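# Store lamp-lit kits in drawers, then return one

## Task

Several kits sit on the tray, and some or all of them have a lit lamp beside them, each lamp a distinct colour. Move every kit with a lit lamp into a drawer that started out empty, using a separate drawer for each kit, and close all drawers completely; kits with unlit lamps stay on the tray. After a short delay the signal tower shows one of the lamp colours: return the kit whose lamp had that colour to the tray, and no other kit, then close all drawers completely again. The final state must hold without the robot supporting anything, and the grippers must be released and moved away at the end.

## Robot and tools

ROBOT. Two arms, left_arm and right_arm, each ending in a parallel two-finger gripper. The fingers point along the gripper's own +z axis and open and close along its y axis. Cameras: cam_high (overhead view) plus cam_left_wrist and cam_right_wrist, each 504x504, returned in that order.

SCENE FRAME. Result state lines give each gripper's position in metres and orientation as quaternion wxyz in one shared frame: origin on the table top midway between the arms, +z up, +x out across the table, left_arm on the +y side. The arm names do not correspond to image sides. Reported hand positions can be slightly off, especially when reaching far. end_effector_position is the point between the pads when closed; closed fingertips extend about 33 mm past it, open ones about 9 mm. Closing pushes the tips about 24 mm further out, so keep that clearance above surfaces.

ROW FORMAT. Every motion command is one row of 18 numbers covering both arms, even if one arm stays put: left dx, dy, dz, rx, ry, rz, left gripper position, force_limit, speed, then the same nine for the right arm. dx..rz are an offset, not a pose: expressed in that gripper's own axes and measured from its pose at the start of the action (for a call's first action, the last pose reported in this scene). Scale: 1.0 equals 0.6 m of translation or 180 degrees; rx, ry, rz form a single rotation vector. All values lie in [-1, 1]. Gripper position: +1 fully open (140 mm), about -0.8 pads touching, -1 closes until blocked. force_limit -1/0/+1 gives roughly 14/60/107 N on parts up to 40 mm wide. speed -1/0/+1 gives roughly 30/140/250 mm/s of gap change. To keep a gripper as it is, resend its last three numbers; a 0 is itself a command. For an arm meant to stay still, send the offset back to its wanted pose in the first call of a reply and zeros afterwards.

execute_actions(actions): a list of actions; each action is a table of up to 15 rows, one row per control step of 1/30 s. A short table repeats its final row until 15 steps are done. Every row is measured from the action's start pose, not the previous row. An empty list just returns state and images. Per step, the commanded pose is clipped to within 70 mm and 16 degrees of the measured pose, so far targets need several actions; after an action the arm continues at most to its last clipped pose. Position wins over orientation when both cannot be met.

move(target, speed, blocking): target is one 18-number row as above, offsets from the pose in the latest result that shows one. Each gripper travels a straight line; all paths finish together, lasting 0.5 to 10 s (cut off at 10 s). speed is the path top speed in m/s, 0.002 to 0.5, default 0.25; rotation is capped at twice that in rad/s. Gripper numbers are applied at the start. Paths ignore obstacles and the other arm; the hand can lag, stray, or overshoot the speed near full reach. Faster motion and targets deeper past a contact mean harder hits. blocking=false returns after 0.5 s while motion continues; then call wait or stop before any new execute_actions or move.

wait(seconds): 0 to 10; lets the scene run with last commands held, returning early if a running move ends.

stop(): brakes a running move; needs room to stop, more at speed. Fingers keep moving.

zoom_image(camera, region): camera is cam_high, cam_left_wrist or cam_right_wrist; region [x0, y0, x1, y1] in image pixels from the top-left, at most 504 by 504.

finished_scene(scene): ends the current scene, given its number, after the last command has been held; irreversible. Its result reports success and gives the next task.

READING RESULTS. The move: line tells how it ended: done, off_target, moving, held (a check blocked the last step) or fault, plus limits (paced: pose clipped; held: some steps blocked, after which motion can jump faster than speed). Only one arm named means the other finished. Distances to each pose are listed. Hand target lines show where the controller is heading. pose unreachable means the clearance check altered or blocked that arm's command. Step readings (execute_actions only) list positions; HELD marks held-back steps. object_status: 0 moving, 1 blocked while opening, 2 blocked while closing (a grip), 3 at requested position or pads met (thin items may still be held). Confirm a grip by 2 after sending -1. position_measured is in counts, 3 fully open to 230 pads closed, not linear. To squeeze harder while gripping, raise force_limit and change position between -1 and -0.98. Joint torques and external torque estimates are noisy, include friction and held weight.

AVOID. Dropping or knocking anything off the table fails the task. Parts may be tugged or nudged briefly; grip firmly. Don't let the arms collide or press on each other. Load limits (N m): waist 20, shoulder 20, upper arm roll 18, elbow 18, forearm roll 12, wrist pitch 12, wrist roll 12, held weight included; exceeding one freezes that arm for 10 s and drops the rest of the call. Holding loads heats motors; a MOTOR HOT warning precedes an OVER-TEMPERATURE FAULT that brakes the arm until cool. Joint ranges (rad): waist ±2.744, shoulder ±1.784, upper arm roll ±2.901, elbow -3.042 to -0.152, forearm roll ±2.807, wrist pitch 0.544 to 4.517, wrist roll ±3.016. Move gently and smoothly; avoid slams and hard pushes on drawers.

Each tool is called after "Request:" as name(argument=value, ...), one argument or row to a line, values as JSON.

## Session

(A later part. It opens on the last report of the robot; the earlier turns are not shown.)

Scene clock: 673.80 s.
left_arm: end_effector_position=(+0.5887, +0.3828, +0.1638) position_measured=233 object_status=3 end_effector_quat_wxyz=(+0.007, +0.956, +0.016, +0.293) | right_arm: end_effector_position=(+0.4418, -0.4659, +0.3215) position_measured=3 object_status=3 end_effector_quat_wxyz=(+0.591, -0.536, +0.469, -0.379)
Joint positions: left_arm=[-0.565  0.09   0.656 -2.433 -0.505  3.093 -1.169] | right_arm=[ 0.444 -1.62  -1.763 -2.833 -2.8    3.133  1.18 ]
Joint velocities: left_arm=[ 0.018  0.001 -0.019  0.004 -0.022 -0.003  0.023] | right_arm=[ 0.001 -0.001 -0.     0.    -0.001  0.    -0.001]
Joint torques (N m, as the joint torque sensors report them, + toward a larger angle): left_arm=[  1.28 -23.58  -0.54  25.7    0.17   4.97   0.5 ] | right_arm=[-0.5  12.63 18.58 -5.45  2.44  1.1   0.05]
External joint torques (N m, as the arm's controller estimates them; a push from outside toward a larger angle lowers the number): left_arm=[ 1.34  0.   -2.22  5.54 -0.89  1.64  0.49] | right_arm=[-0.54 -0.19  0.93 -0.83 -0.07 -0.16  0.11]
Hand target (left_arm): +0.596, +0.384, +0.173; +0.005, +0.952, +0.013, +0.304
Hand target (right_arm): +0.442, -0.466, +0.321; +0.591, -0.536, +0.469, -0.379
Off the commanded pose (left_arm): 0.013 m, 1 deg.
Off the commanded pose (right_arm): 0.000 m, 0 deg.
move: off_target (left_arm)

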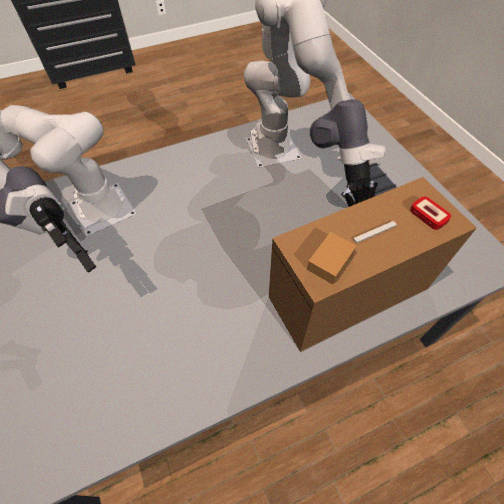

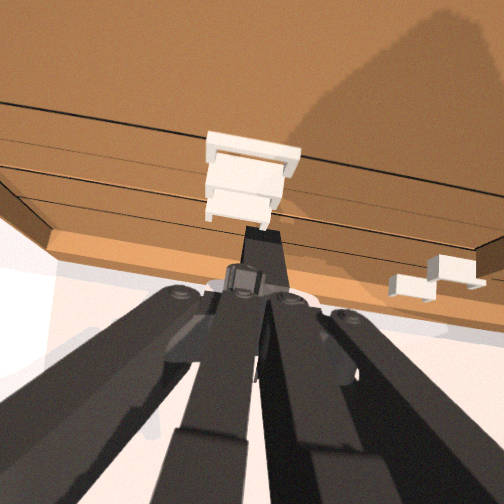

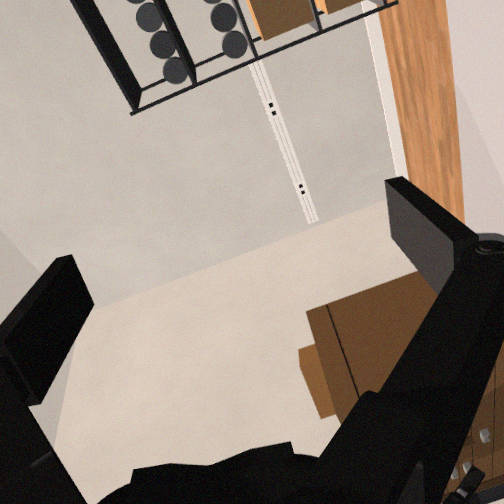

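Request:
move(
  target=[-0.05,0,-0.01,0,0,0,-1,0,0,0,0,0,0,0,0,1,0,0],
  speed=0.05,
)

Request:
move(
  target=[-0.03,-0.08,-0.17,0,-0.19,0,-1,0,0,0,0,0,0,0,0,1,0,0],
  speed=0.12,
)

Request:
move(
  target=[0,0,0,0,0,0.5,-1,0,0,0,0,0,0,0,0,1,0,0],
  speed=0.35,
)

Request:
move(
  target=[-0.3,-0.12,0,0,0,0,-1,0,0,0,0,0,0,0,0,1,0,0],
  speed=0.15,
)

Scene clock: 677.63 s.
left_arm: end_effector_position=(+0.5605, +0.3820, +0.1509) position_measured=233 object_status=3 end_effector_quat_wxyz=(+0.008, +0.956, +0.015, +0.291) | right_arm: end_effector_position=(+0.4418, -0.4659, +0.3215) position_measured=3 object_status=3 end_effector_quat_wxyz=(+0.591, -0.536, +0.469, -0.379)
Joint positions: left_arm=[-0.574  0.039  0.654 -2.528 -0.501  3.151 -1.163] | right_arm=[ 0.444 -1.62  -1.763 -2.833 -2.8    3.133  1.18 ]
Joint velocities: left_arm=[-0.005 -0.003  0.001 -0.006  0.018  0.025 -0.009] | right_arm=[ 0.001  0.     0.     0.001  0.    -0.001  0.   ]
Joint torques (N m, as the joint torque sensors report them, + toward a larger angle): left_arm=[ -1.14 -21.98   0.9   17.23   1.91   3.66   0.01] | right_arm=[-0.42 12.39 18.85 -5.32  2.44  1.11  0.05]
External joint torques (N m, as the arm's controller estimates them; a push from outside toward a larger angle lowers the number): left_arm=[-1.16 -0.66  0.16 -2.14  0.87  0.34 -0.01] | right_arm=[-0.43 -0.47  1.19 -0.73 -0.07 -0.15  0.11]
Hand target (left_arm): +0.561, +0.382, +0.152; +0.007, +0.956, +0.016, +0.294
Hand target (right_arm): +0.442, -0.466, +0.321; +0.591, -0.536, +0.469, -0.379
Off the commanded pose (left_arm): 0.001 m, 0 deg.
Off the commanded pose (right_arm): 0.000 m, 0 deg.
move: done

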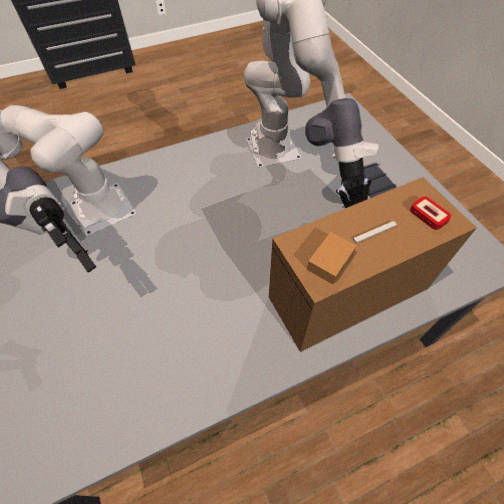

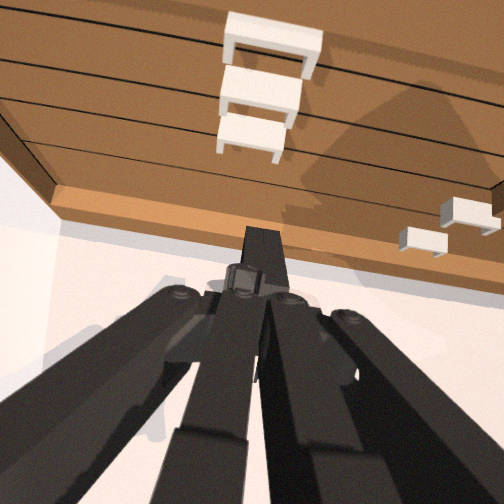

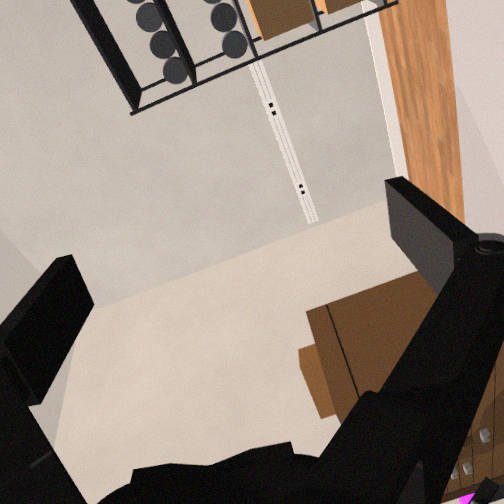

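Scene clock: 680.77 s.
left_arm: end_effector_position=(+0.4844, +0.4361, +0.2247) position_measured=233 object_status=3 end_effector_quat_wxyz=(+0.003, +1.000, +0.019, -0.003) | right_arm: end_effector_position=(+0.4418, -0.4659, +0.3215) position_measured=3 object_status=3 end_effector_quat_wxyz=(+0.591, -0.536, +0.469, -0.379)
Joint positions: left_arm=[-0.366 -0.011  0.627 -2.064  0.001  2.05  -1.482] | right_arm=[ 0.444 -1.62  -1.763 -2.833 -2.8    3.133  1.18 ]
Joint velocities: left_arm=[-0.002 -0.     0.     0.    -0.002 -0.012  0.012] | right_arm=[-0.     0.    -0.001  0.001 -0.001  0.001 -0.   ]
Joint torques (N m, as the joint torque sensors report them, + toward a larger angle): left_arm=[  1.79 -22.99  -0.54  24.81  -0.31   2.     0.28] | right_arm=[-0.5  12.57 18.71 -5.34  2.48  1.15  0.04]
External joint torques (N m, as the arm's controller estimates them; a push from outside toward a larger angle lowers the number): left_arm=[ 1.82  1.84 -0.3   0.84 -1.07 -0.52  0.28] | right_arm=[-0.44 -0.28  1.09 -0.82 -0.04 -0.1   0.1 ]
Hand target (left_arm): +0.484, +0.437, +0.225; +0.004, +1.000, +0.018, -0.004
Hand target (right_arm): +0.442, -0.466, +0.321; +0.591, -0.536, +0.469, -0.379
Off the commanded pose (left_arm): 0.007 m, 1 deg.
Off the commanded pose (right_arm): 0.000 m, 0 deg.
move: off_target (left_arm)

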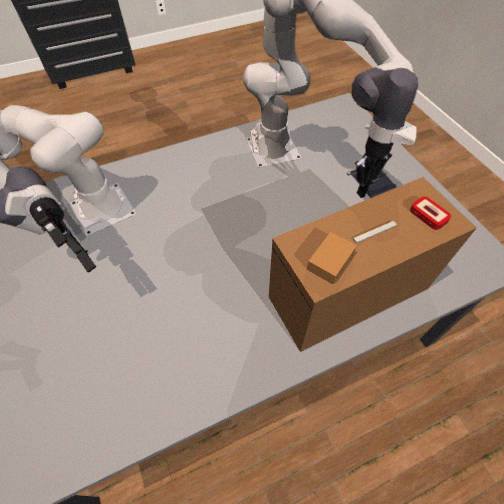

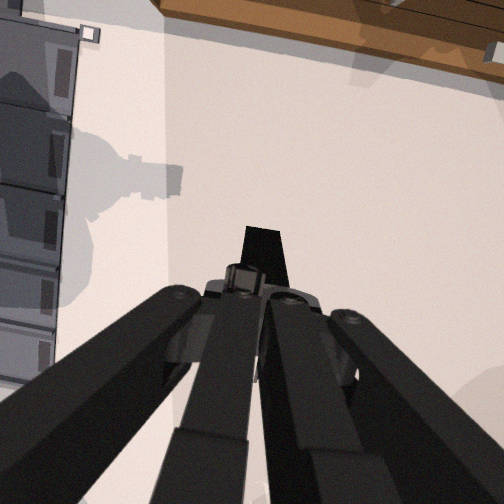

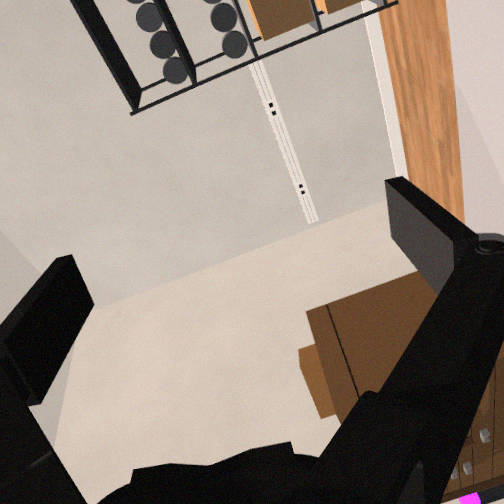

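Scene clock: 684.17 s.
left_arm: end_effector_position=(+0.4846, +0.4355, +0.2246) position_measured=233 object_status=3 end_effector_quat_wxyz=(+0.002, +0.723, -0.691, -0.000) | right_arm: end_effector_position=(+0.4418, -0.4659, +0.3215) position_measured=3 object_status=3 end_effector_quat_wxyz=(+0.591, -0.536, +0.469, -0.379)
Joint positions: left_arm=[-0.395 -0.013  0.653 -2.067  0.007  2.053  0.075] | right_arm=[ 0.444 -1.62  -1.763 -2.833 -2.8    3.133  1.18 ]
Joint velocities: left_arm=[-0.     0.001 -0.001  0.002 -0.    -0.003  0.031] | right_arm=[-0.001 -0.001 -0.001  0.     0.001 -0.001 -0.001]
Joint torques (N m, as the joint torque sensors report them, + toward a larger angle): left_arm=[  1.18 -22.36   0.67  24.48  -0.47   2.06   0.13] | right_arm=[-0.59 12.6  18.91 -5.37  2.47  1.14  0.05]
External joint torques (N m, as the arm's controller estimates them; a push from outside toward a larger angle lowers the number): left_arm=[ 1.24  1.78  1.    0.58 -1.17 -0.42  0.13] | right_arm=[-0.53 -0.25  1.29 -0.82 -0.05 -0.12  0.11]
Hand target (left_arm): +0.484, +0.436, +0.225; +0.004, +0.720, -0.694, +0.000
Hand target (right_arm): +0.442, -0.466, +0.321; +0.591, -0.536, +0.469, -0.379
Off the commanded pose (left_arm): 0.001 m, 1 deg.
Off the commanded pose (right_arm): 0.000 m, 0 deg.
move: done

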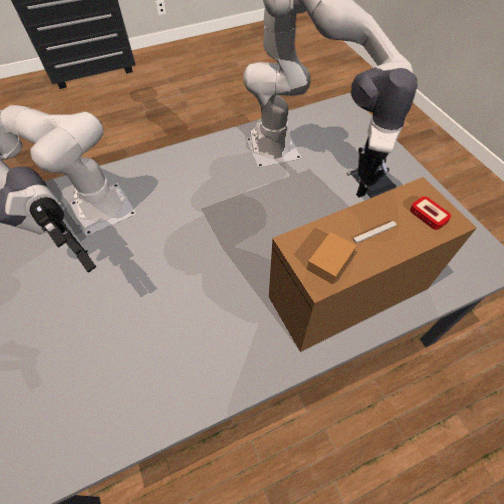

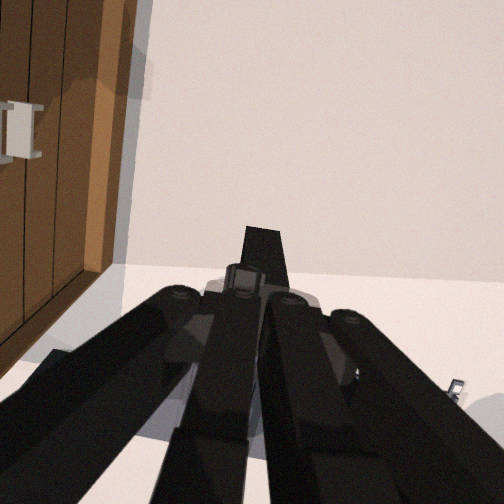

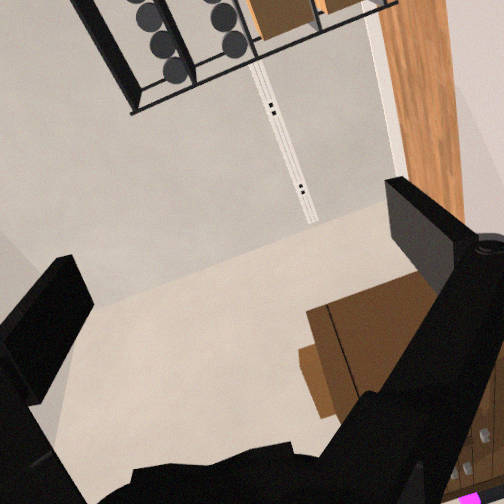

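Scene clock: 686.20 s.
left_arm: end_effector_position=(+0.5465, +0.6171, +0.2180) position_measured=233 object_status=3 end_effector_quat_wxyz=(+0.007, +0.727, -0.687, -0.001) | right_arm: end_effector_position=(+0.4418, -0.4659, +0.3215) position_measured=3 object_status=3 end_effector_quat_wxyz=(+0.591, -0.536, +0.469, -0.379)
Joint positions: left_arm=[-0.014  0.399  0.645 -1.618 -0.254  1.919  0.493] | right_arm=[ 0.444 -1.62  -1.763 -2.833 -2.8    3.133  1.18 ]
Joint velocities: left_arm=[ 0.005  0.002 -0.008  0.002  0.001 -0.006  0.026] | right_arm=[-0.    -0.    -0.    -0.     0.     0.    -0.001]
Joint torques (N m, as the joint torque sensors report them, + toward a larger angle): left_arm=[  2.57 -35.16   6.51  24.49   0.11   1.91   0.27] | right_arm=[-0.48 12.5  18.89 -5.79  2.45  1.14  0.05]
External joint torques (N m, as the arm's controller estimates them; a push from outside toward a larger angle lowers the number): left_arm=[ 2.88  2.73 -0.89  0.96 -0.61 -0.52  0.27] | right_arm=[-0.48 -0.38  1.25 -1.19 -0.06 -0.12  0.11]
Hand target (left_arm): +0.546, +0.617, +0.218; +0.009, +0.723, -0.691, -0.000
Hand target (right_arm): +0.442, -0.466, +0.321; +0.591, -0.536, +0.469, -0.379
Off the commanded pose (left_arm): 0.006 m, 1 deg.
Off the commanded pose (right_arm): 0.000 m, 0 deg.
move: off_target (left_arm)

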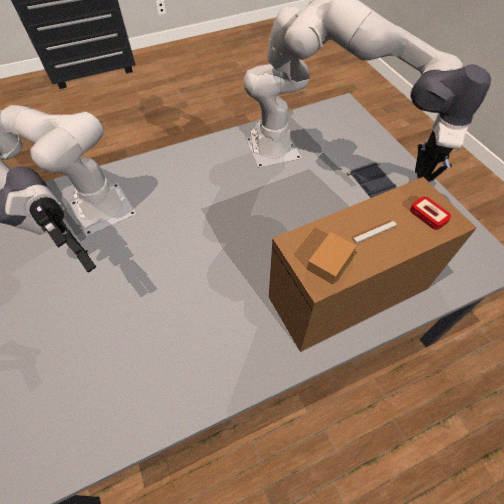

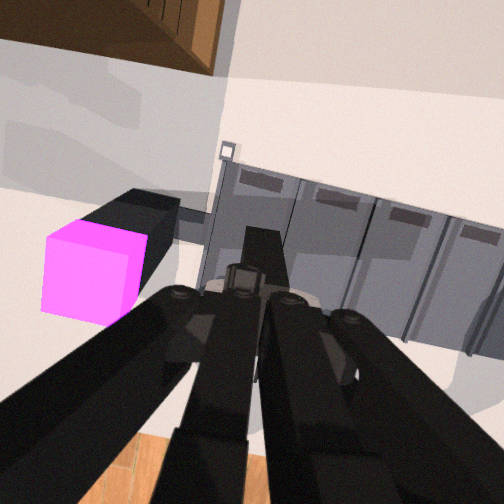

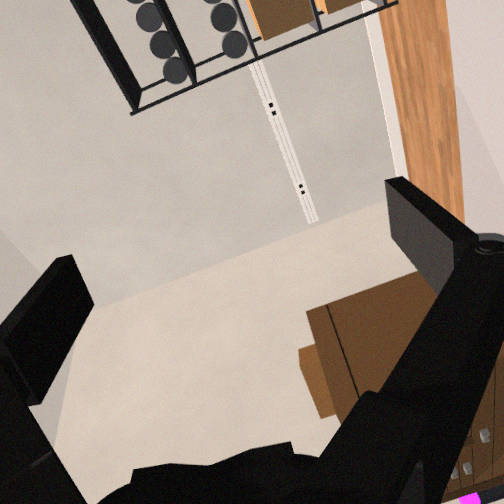

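Request:
move(
  target=[0.56,0.16,-0.05,0,0,0,-0.15,0,0,0,0,0,0,0,0,1,0,0],
  speed=0.2,
)

Request:
move(
  target=[0,0,0,0,0,-0.482,-0.15,0,0,0,0,0,0,0,0,1,0,0],
  speed=0.35,
)

Request:
move(
  target=[0.1,0.22,0.03,0,0.2,0,-0.15,0,0,0,0,0,0,0,0,1,0,0],
  speed=0.15,
)

Scene clock: 691.50 s.
left_arm: end_effector_position=(+0.4734, +0.2773, +0.2572) position_measured=148 object_status=3 end_effector_quat_wxyz=(-0.001, +0.723, -0.691, +0.003) | right_arm: end_effector_position=(+0.4418, -0.4659, +0.3215) position_measured=3 object_status=3 end_effector_quat_wxyz=(+0.591, -0.536, +0.469, -0.379)
Joint positions: left_arm=[-0.475 -0.072  0.43  -2.049  0.032  1.989 -0.239] | right_arm=[ 0.444 -1.62  -1.763 -2.833 -2.8    3.133  1.18 ]
Joint velocities: left_arm=[ 0.     0.002 -0.    -0.001  0.002  0.001 -0.032] | right_arm=[-0.001 -0.001  0.002 -0.002 -0.    -0.001 -0.001]
Joint torques (N m, as the joint torque sensors report them, + toward a larger angle): left_arm=[  1.54 -26.27  -2.63  22.38   1.78   2.31  -0.14] | right_arm=[-0.52 12.34 18.89 -5.46  2.44  1.16  0.04]
External joint torques (N m, as the arm's controller estimates them; a push from outside toward a larger angle lowers the number): left_arm=[ 1.65 -0.25 -1.53 -1.73  1.04 -0.2  -0.14] | right_arm=[-0.51 -0.48  1.23 -0.81 -0.07 -0.11  0.1 ]
Hand target (left_arm): +0.472, +0.279, +0.257; -0.002, +0.727, -0.686, +0.001
Hand target (right_arm): +0.442, -0.466, +0.321; +0.591, -0.536, +0.469, -0.379
Off the commanded pose (left_arm): 0.007 m, 1 deg.
Off the commanded pose (right_arm): 0.000 m, 0 deg.
move: off_target (left_arm)

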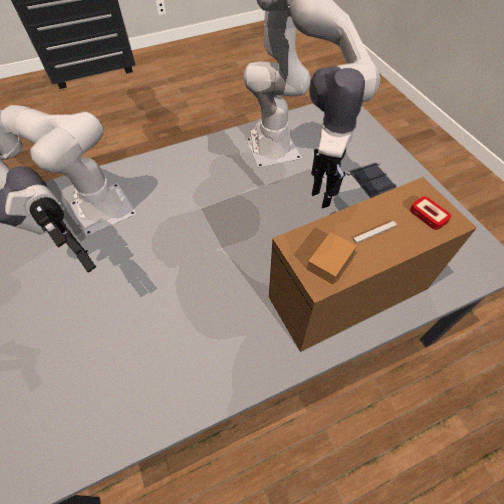

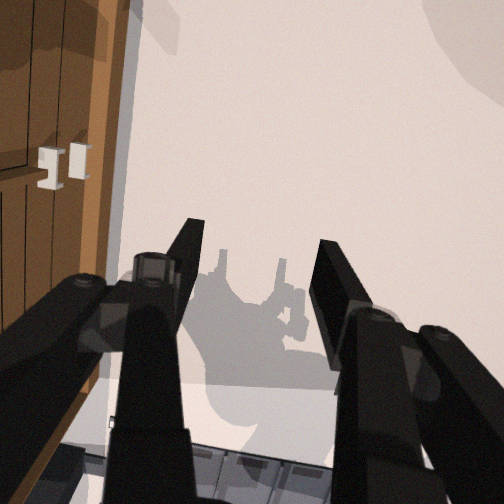

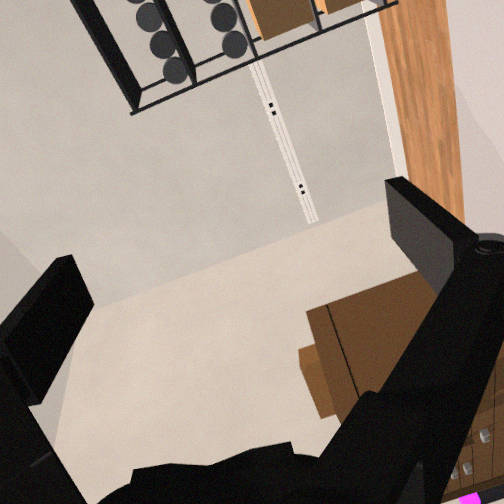

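Scene clock: 694.80 s.
left_arm: end_effector_position=(+0.4733, +0.2762, +0.2572) position_measured=148 object_status=3 end_effector_quat_wxyz=(+0.003, +1.000, -0.011, +0.002) | right_arm: end_effector_position=(+0.4418, -0.4659, +0.3215) position_measured=3 object_status=3 end_effector_quat_wxyz=(+0.591, -0.536, +0.469, -0.379)
Joint positions: left_arm=[-0.371 -0.068  0.33  -2.048  0.018  1.988 -1.733] | right_arm=[ 0.444 -1.62  -1.763 -2.833 -2.8    3.133  1.18 ]
Joint velocities: left_arm=[-0.001  0.    -0.    -0.     0.001  0.    -0.033] | right_arm=[-0.001  0.001 -0.001 -0.     0.    -0.001 -0.   ]
Joint torques (N m, as the joint torque sensors report them, + toward a larger angle): left_arm=[  0.03 -27.81  -2.22  23.44   1.74   2.71  -0.05] | right_arm=[-0.44 12.41 18.62 -5.35  2.45  1.15  0.03]
External joint torques (N m, as the arm's controller estimates them; a push from outside toward a larger angle lowers the number): left_arm=[ 0.16 -0.13 -1.33 -0.84  0.94  0.18 -0.06] | right_arm=[-0.4  -0.46  0.99 -0.81 -0.06 -0.11  0.09]
Hand target (left_arm): +0.473, +0.277, +0.257; +0.001, +1.000, -0.005, +0.002
Hand target (right_arm): +0.442, -0.466, +0.321; +0.591, -0.536, +0.469, -0.379
Off the commanded pose (left_arm): 0.001 m, 1 deg.
Off the commanded pose (right_arm): 0.000 m, 0 deg.
move: done

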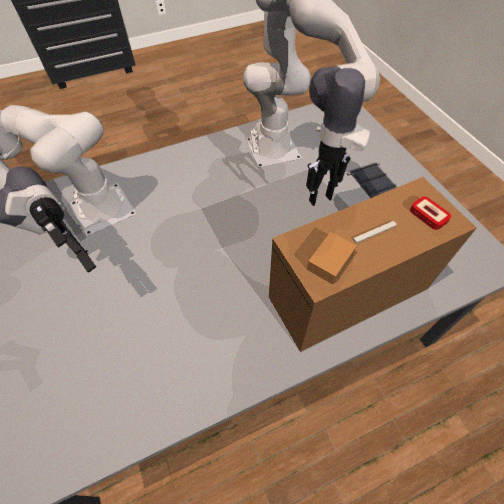

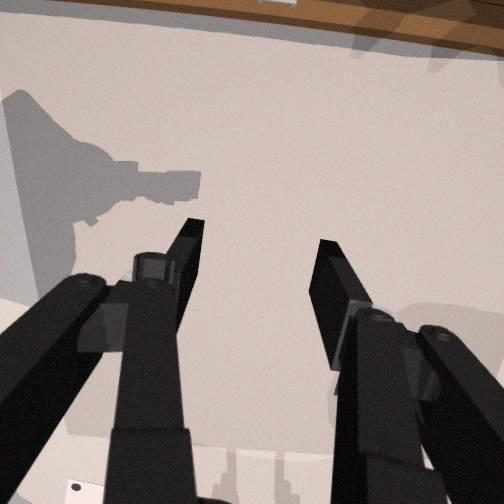

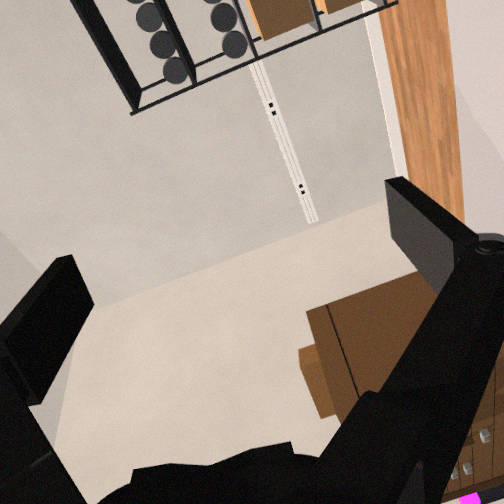

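Scene clock: 698.10 s.
left_arm: end_effector_position=(+0.5321, +0.1391, +0.2441) position_measured=148 object_status=3 end_effector_quat_wxyz=(+0.009, +0.950, -0.014, +0.313) | right_arm: end_effector_position=(+0.4418, -0.4659, +0.3215) position_measured=3 object_status=3 end_effector_quat_wxyz=(+0.591, -0.536, +0.469, -0.379)
Joint positions: left_arm=[-0.203 -0.123 -0.052 -2.403  0.675  2.821 -2.518] | right_arm=[ 0.444 -1.62  -1.763 -2.833 -2.8    3.133  1.18 ]
Joint velocities: left_arm=[ 0.003  0.001 -0.003 -0.001  0.011  0.002 -0.045] | right_arm=[-0.001 -0.001 -0.002 -0.     0.001 -0.001 -0.001]
Joint torques (N m, as the joint torque sensors report them, + toward a larger angle): left_arm=[  2.25 -25.43  -0.51  22.07   0.7    3.28  -0.08] | right_arm=[-0.51 12.44 18.67 -5.47  2.47  1.12  0.05]
External joint torques (N m, as the arm's controller estimates them; a push from outside toward a larger angle lowers the number): left_arm=[ 2.25  1.19 -0.72 -1.19  0.94  0.45 -0.09] | right_arm=[-0.48 -0.41  1.05 -0.86 -0.04 -0.14  0.11]
Hand target (left_arm): +0.532, +0.139, +0.242; +0.010, +0.950, -0.009, +0.313
Hand target (right_arm): +0.442, -0.466, +0.321; +0.591, -0.536, +0.469, -0.379
Off the commanded pose (left_arm): 0.006 m, 1 deg.
Off the commanded pose (right_arm): 0.000 m, 0 deg.
move: off_target (left_arm)

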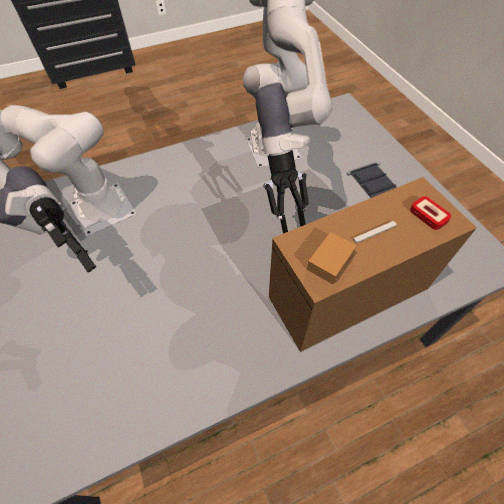

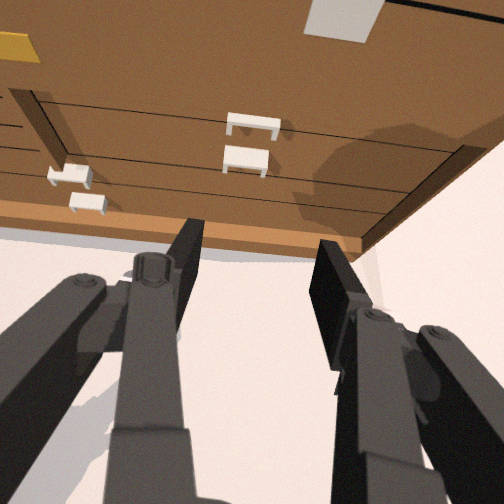

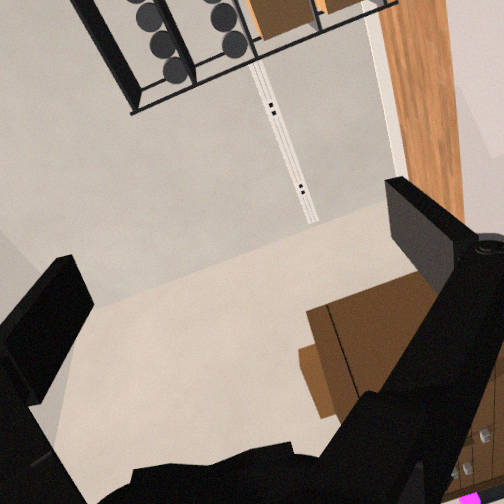

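Request:
move(
  target=[-0.02,0.006,0.106,0,0.143,0,-0.15,0,0,0,0,0,0,0,0,1,0,0],
  speed=0.1,
)

Request:
move(
  target=[0.01,0,0.04,0,0,0,-0.15,0,0,0,0,0,0,0,0,1,0,0],
  speed=0.05,
)

Scene clock: 701.97 s.
left_arm: end_effector_position=(+0.5609, +0.1356, +0.1860) position_measured=148 object_status=3 end_effector_quat_wxyz=(-0.000, +0.933, -0.051, +0.355) | right_arm: end_effector_position=(+0.4418, -0.4659, +0.3215) position_measured=3 object_status=3 end_effector_quat_wxyz=(+0.591, -0.536, +0.469, -0.379)
Joint positions: left_arm=[-0.059  0.066 -0.124 -2.32   1.317  2.956 -3.022] | right_arm=[ 0.444 -1.62  -1.763 -2.833 -2.8    3.133  1.18 ]
Joint velocities: left_arm=[-0.066  0.001  0.066  0.004  0.008 -0.    -0.001] | right_arm=[ 0.001 -0.001  0.001  0.    -0.    -0.    -0.   ]
Joint torques (N m, as the joint torque sensors report them, + toward a larger angle): left_arm=[ -1.84 -28.56  -0.51  22.66  -0.21   2.2   -0.14] | right_arm=[-0.54 12.5  18.72 -5.45  2.47  1.15  0.03]
External joint torques (N m, as the arm's controller estimates them; a push from outside toward a larger angle lowers the number): left_arm=[-1.99  2.61 -0.28  1.09  0.95  0.29 -0.15] | right_arm=[-0.53 -0.34  1.08 -0.86 -0.04 -0.11  0.08]
Hand target (left_arm): +0.561, +0.134, +0.187; +0.001, +0.933, -0.052, +0.356
Hand target (right_arm): +0.442, -0.466, +0.321; +0.591, -0.536, +0.469, -0.379
Off the commanded pose (left_arm): 0.002 m, 21 deg; orientation clipped at the last step of the last action.
Off the commanded pose (right_arm): 0.000 m, 0 deg.
joint sent to its limit (left arm) — the command would take joint 7 (wrist roll) past its lower limit, so that joint was sent only as far as its limit.
move: off_target (left_arm); limits=paced

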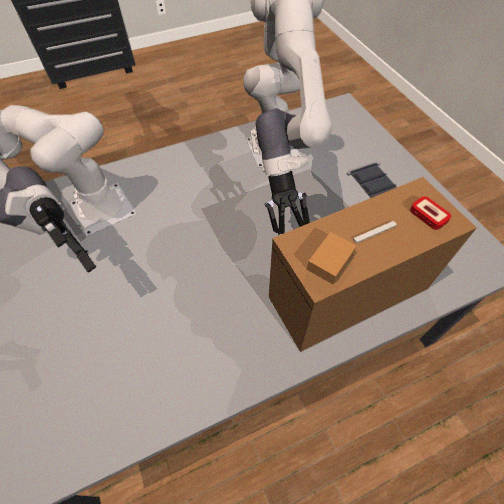

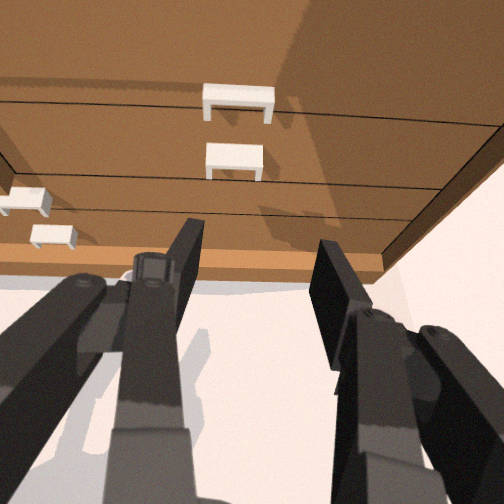

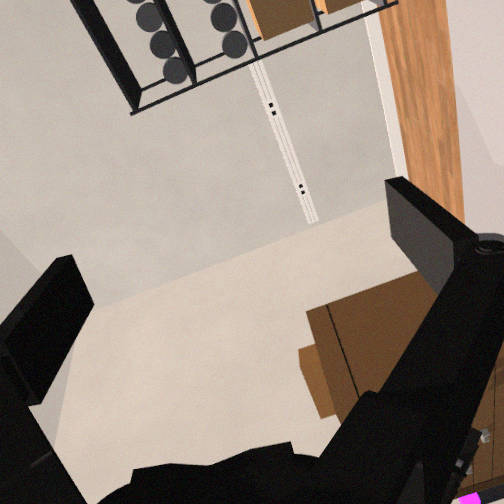

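Scene clock: 702.77 s.
left_arm: end_effector_position=(+0.5807, +0.1362, +0.1713) position_measured=148 object_status=3 end_effector_quat_wxyz=(-0.002, +0.935, -0.051, +0.351) | right_arm: end_effector_position=(+0.4418, -0.4659, +0.3215) position_measured=3 object_status=3 end_effector_quat_wxyz=(+0.591, -0.536, +0.469, -0.379)
Joint positions: left_arm=[-0.085  0.142 -0.087 -2.254  1.329  2.959 -3.023] | right_arm=[ 0.444 -1.62  -1.763 -2.833 -2.8    3.133  1.18 ]
Joint velocities: left_arm=[-0.069  0.001  0.067  0.007  0.     0.011 -0.002] | right_arm=[ 0.     0.001  0.001 -0.001  0.001  0.     0.001]
Joint torques (N m, as the joint torque sensors report them, + toward a larger angle): left_arm=[ -1.47 -31.48   0.24  22.72  -0.33   2.26  -0.06] | right_arm=[-0.57 12.51 18.71 -5.55  2.45  1.14  0.07]
External joint torques (N m, as the arm's controller estimates them; a push from outside toward a larger angle lowers the number): left_arm=[-1.41  2.32  0.93  1.25  0.82  0.31 -0.08] | right_arm=[-0.55 -0.36  1.03 -0.93 -0.06 -0.13  0.12]
Hand target (left_arm): +0.581, +0.134, +0.172; -0.000, +0.935, -0.052, +0.352
Hand target (right_arm): +0.442, -0.466, +0.321; +0.591, -0.536, +0.469, -0.379
Off the commanded pose (left_arm): 0.002 m, 1 deg.
Off the commanded pose (right_arm): 0.000 m, 0 deg.
joint sent to its limit (left arm) — the command would take joint 7 (wrist roll) past its lower limit, so that joint was sent only as far as its limit.
move: done

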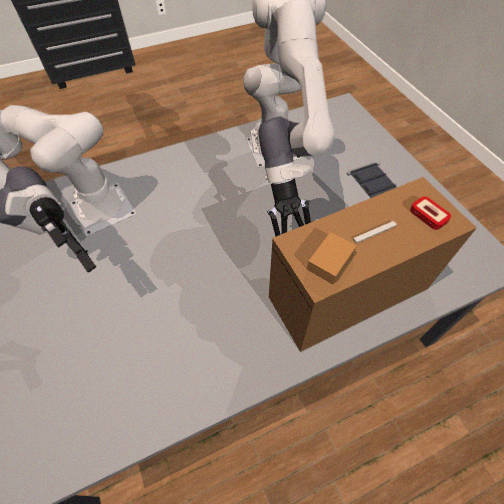

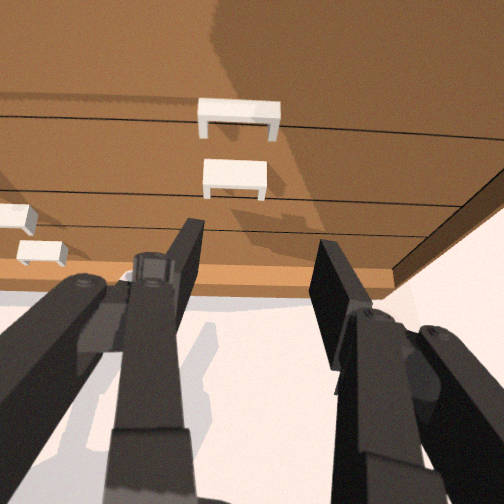

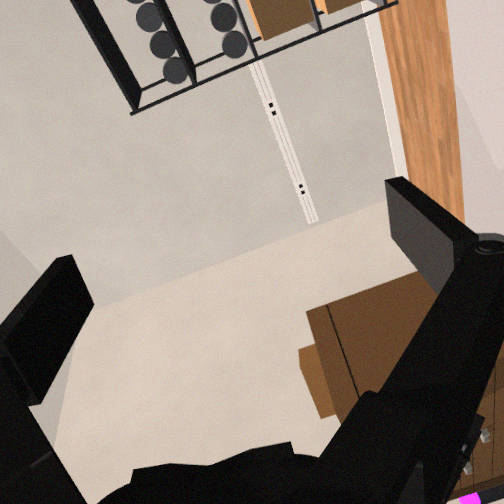

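Request:
move(
  target=[0.026,-0.023,0.008,0,0,0,-0.15,0,0,0,0,0,0,0,0,1,0,0],
  speed=0.03,
)

Scene clock: 705.60 s.
left_arm: end_effector_position=(+0.5955, +0.1492, +0.1773) position_measured=148 object_status=3 end_effector_quat_wxyz=(-0.002, +0.935, -0.044, +0.351) | right_arm: end_effector_position=(+0.4418, -0.4659, +0.3215) position_measured=3 object_status=3 end_effector_quat_wxyz=(+0.591, -0.536, +0.469, -0.379)
Joint positions: left_arm=[-0.061  0.154 -0.081 -2.233  1.271  2.973 -2.953] | right_arm=[ 0.444 -1.62  -1.763 -2.833 -2.8    3.133  1.18 ]
Joint velocities: left_arm=[-0.     0.001  0.002 -0.    -0.03   0.003  0.057] | right_arm=[-0.001 -0.001 -0.    -0.001  0.002 -0.     0.001]
Joint torques (N m, as the joint torque sensors report them, + toward a larger angle): left_arm=[  1.85 -32.09  -2.19  23.05  -2.16   2.53   0.16] | right_arm=[-0.34 12.47 18.95 -5.49  2.43  1.13  0.02]
External joint torques (N m, as the arm's controller estimates them; a push from outside toward a larger angle lowers the number): left_arm=[ 1.88  2.34 -1.53  1.35 -1.03  0.47  0.14] | right_arm=[-0.32 -0.36  1.32 -0.9  -0.09 -0.13  0.08]
Hand target (left_arm): +0.597, +0.148, +0.178; -0.002, +0.935, -0.051, +0.351
Hand target (right_arm): +0.442, -0.466, +0.321; +0.591, -0.536, +0.469, -0.379
Off the commanded pose (left_arm): 0.002 m, 1 deg.
Off the commanded pose (right_arm): 0.000 m, 0 deg.
move: done

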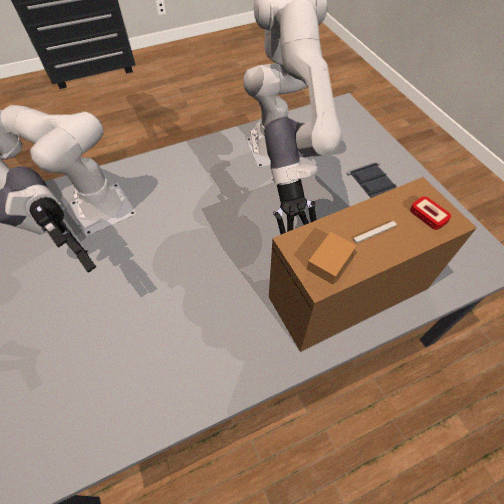

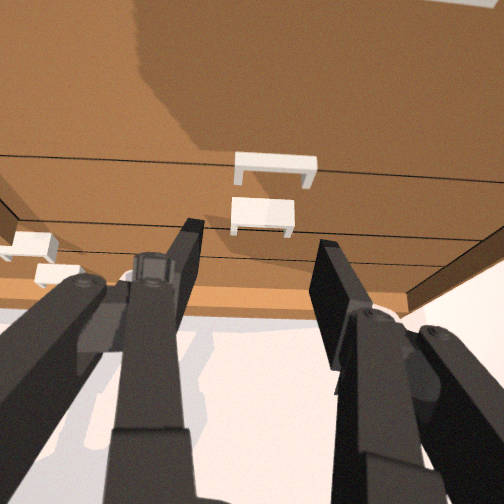

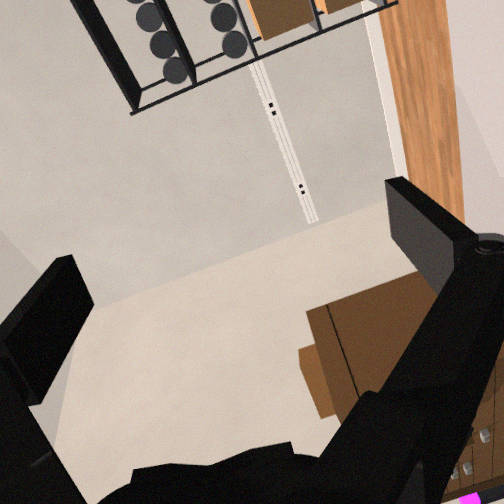

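Request:
move(
  target=[0.008,0,0.014,0,0,0,-0.15,0,0,0,0,0,0,0,0,1,0,0],
  speed=0.02,
)

Request:
move(
  target=[0,0,0,0,0,0,-1,0,-0.5,0,0,0,0,0,0,1,0,0],
)

Scene clock: 710.33 s.
left_arm: end_effector_position=(+0.6028, +0.1471, +0.1737) position_measured=148 object_status=3 end_effector_quat_wxyz=(-0.002, +0.935, -0.048, +0.350) | right_arm: end_effector_position=(+0.4418, -0.4659, +0.3215) position_measured=3 object_status=3 end_effector_quat_wxyz=(+0.591, -0.536, +0.469, -0.379)
Joint positions: left_arm=[-0.061  0.18  -0.08  -2.208  1.267  2.974 -2.941] | right_arm=[ 0.444 -1.62  -1.763 -2.833 -2.8    3.133  1.18 ]
Joint velocities: left_arm=[ 0.001 -0.001  0.    -0.     0.001  0.001 -0.01 ] | right_arm=[ 0.     0.001 -0.001  0.    -0.001 -0.001 -0.   ]
Joint torques (N m, as the joint torque sensors report them, + toward a larger angle): left_arm=[  1.54 -33.35  -0.25  23.41  -1.07   2.07   0.02] | right_arm=[-0.58 12.72 18.78 -5.5   2.47  1.12  0.03]
External joint torques (N m, as the arm's controller estimates them; a push from outside toward a larger angle lowers the number): left_arm=[ 1.52  2.08  0.47  1.63  0.06 -0.02  0.01] | right_arm=[-0.59 -0.14  1.14 -0.86 -0.04 -0.14  0.09]
Hand target (left_arm): +0.605, +0.149, +0.174; -0.002, +0.935, -0.044, +0.351
Hand target (right_arm): +0.442, -0.466, +0.321; +0.591, -0.536, +0.469, -0.379
Off the commanded pose (left_arm): 0.002 m, 0 deg.
Off the commanded pose (right_arm): 0.000 m, 0 deg.
move: done

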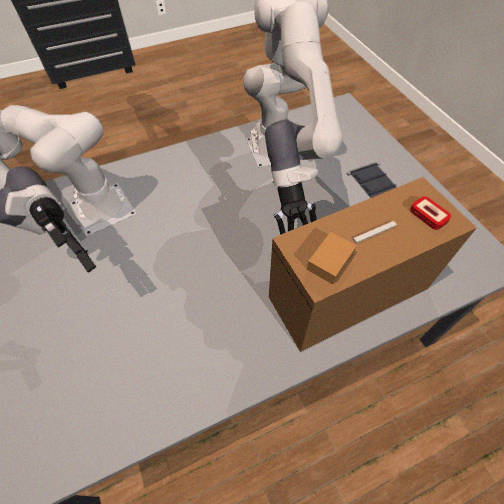

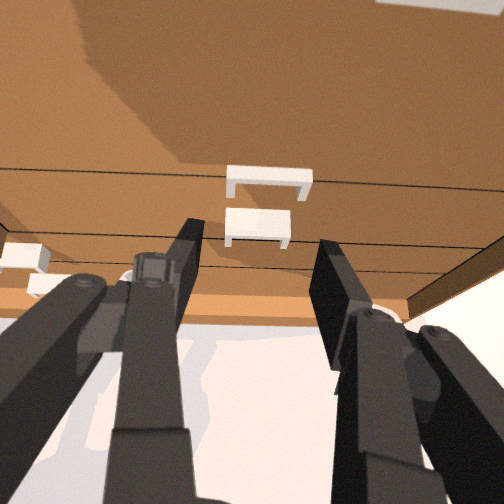

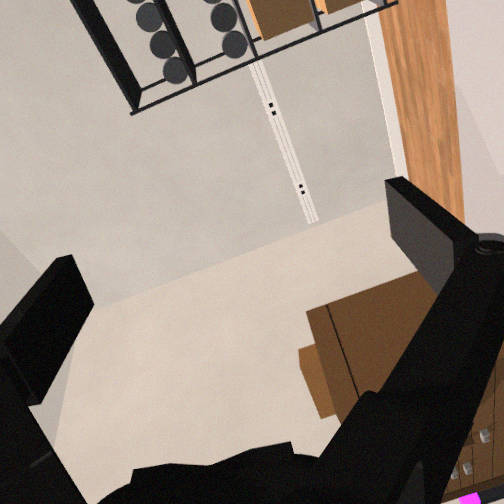

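Scene clock: 710.87 s.
left_arm: end_effector_position=(+0.6036, +0.1499, +0.1739) position_measured=193 object_status=2 end_effector_quat_wxyz=(-0.004, +0.936, -0.046, +0.350) | right_arm: end_effector_position=(+0.4418, -0.4659, +0.3215) position_measured=3 object_status=3 end_effector_quat_wxyz=(+0.591, -0.536, +0.469, -0.379)
Joint positions: left_arm=[-0.06   0.179 -0.079 -2.208  1.267  2.971 -2.941] | right_arm=[ 0.444 -1.62  -1.763 -2.833 -2.8    3.133  1.18 ]
Joint velocities: left_arm=[-0.     0.002 -0.002  0.002 -0.     0.001 -0.001] | right_arm=[ 0.     0.001  0.     0.    -0.001  0.    -0.   ]
Joint torques (N m, as the joint torque sensors report them, + toward a larger angle): left_arm=[  0.26 -33.75  -2.25  20.98  -1.15   2.48   0.09] | right_arm=[-0.47 12.44 18.63 -5.49  2.48  1.17  0.02]
External joint torques (N m, as the arm's controller estimates them; a push from outside toward a larger angle lowers the number): left_arm=[ 0.36  1.52 -1.45 -0.75 -0.03  0.4   0.08] | right_arm=[-0.49 -0.44  0.99 -0.9  -0.03 -0.09  0.08]
Hand target (left_arm): +0.603, +0.147, +0.174; -0.002, +0.935, -0.048, +0.350
Hand target (right_arm): +0.442, -0.466, +0.321; +0.591, -0.536, +0.469, -0.379
Off the commanded pose (left_arm): 0.003 m, 0 deg.
Off the commanded pose (right_arm): 0.000 m, 0 deg.
move: done

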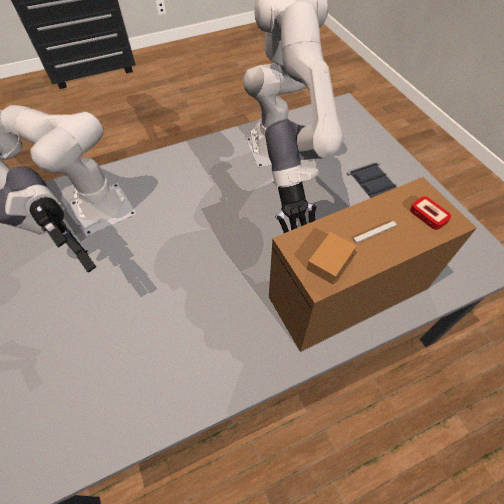

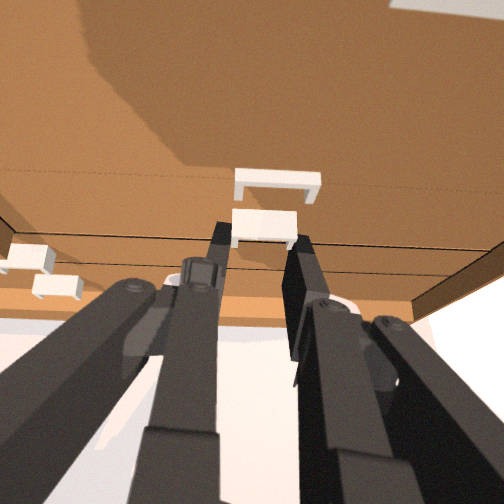

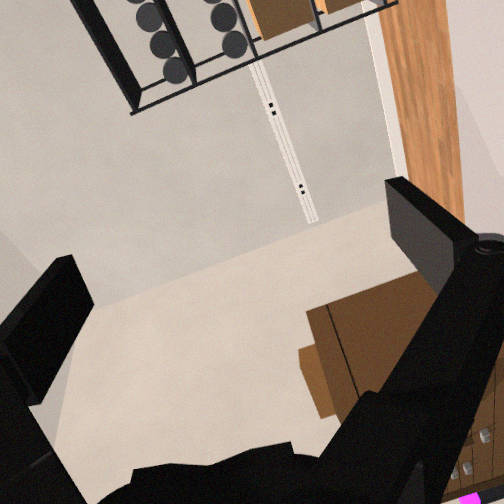

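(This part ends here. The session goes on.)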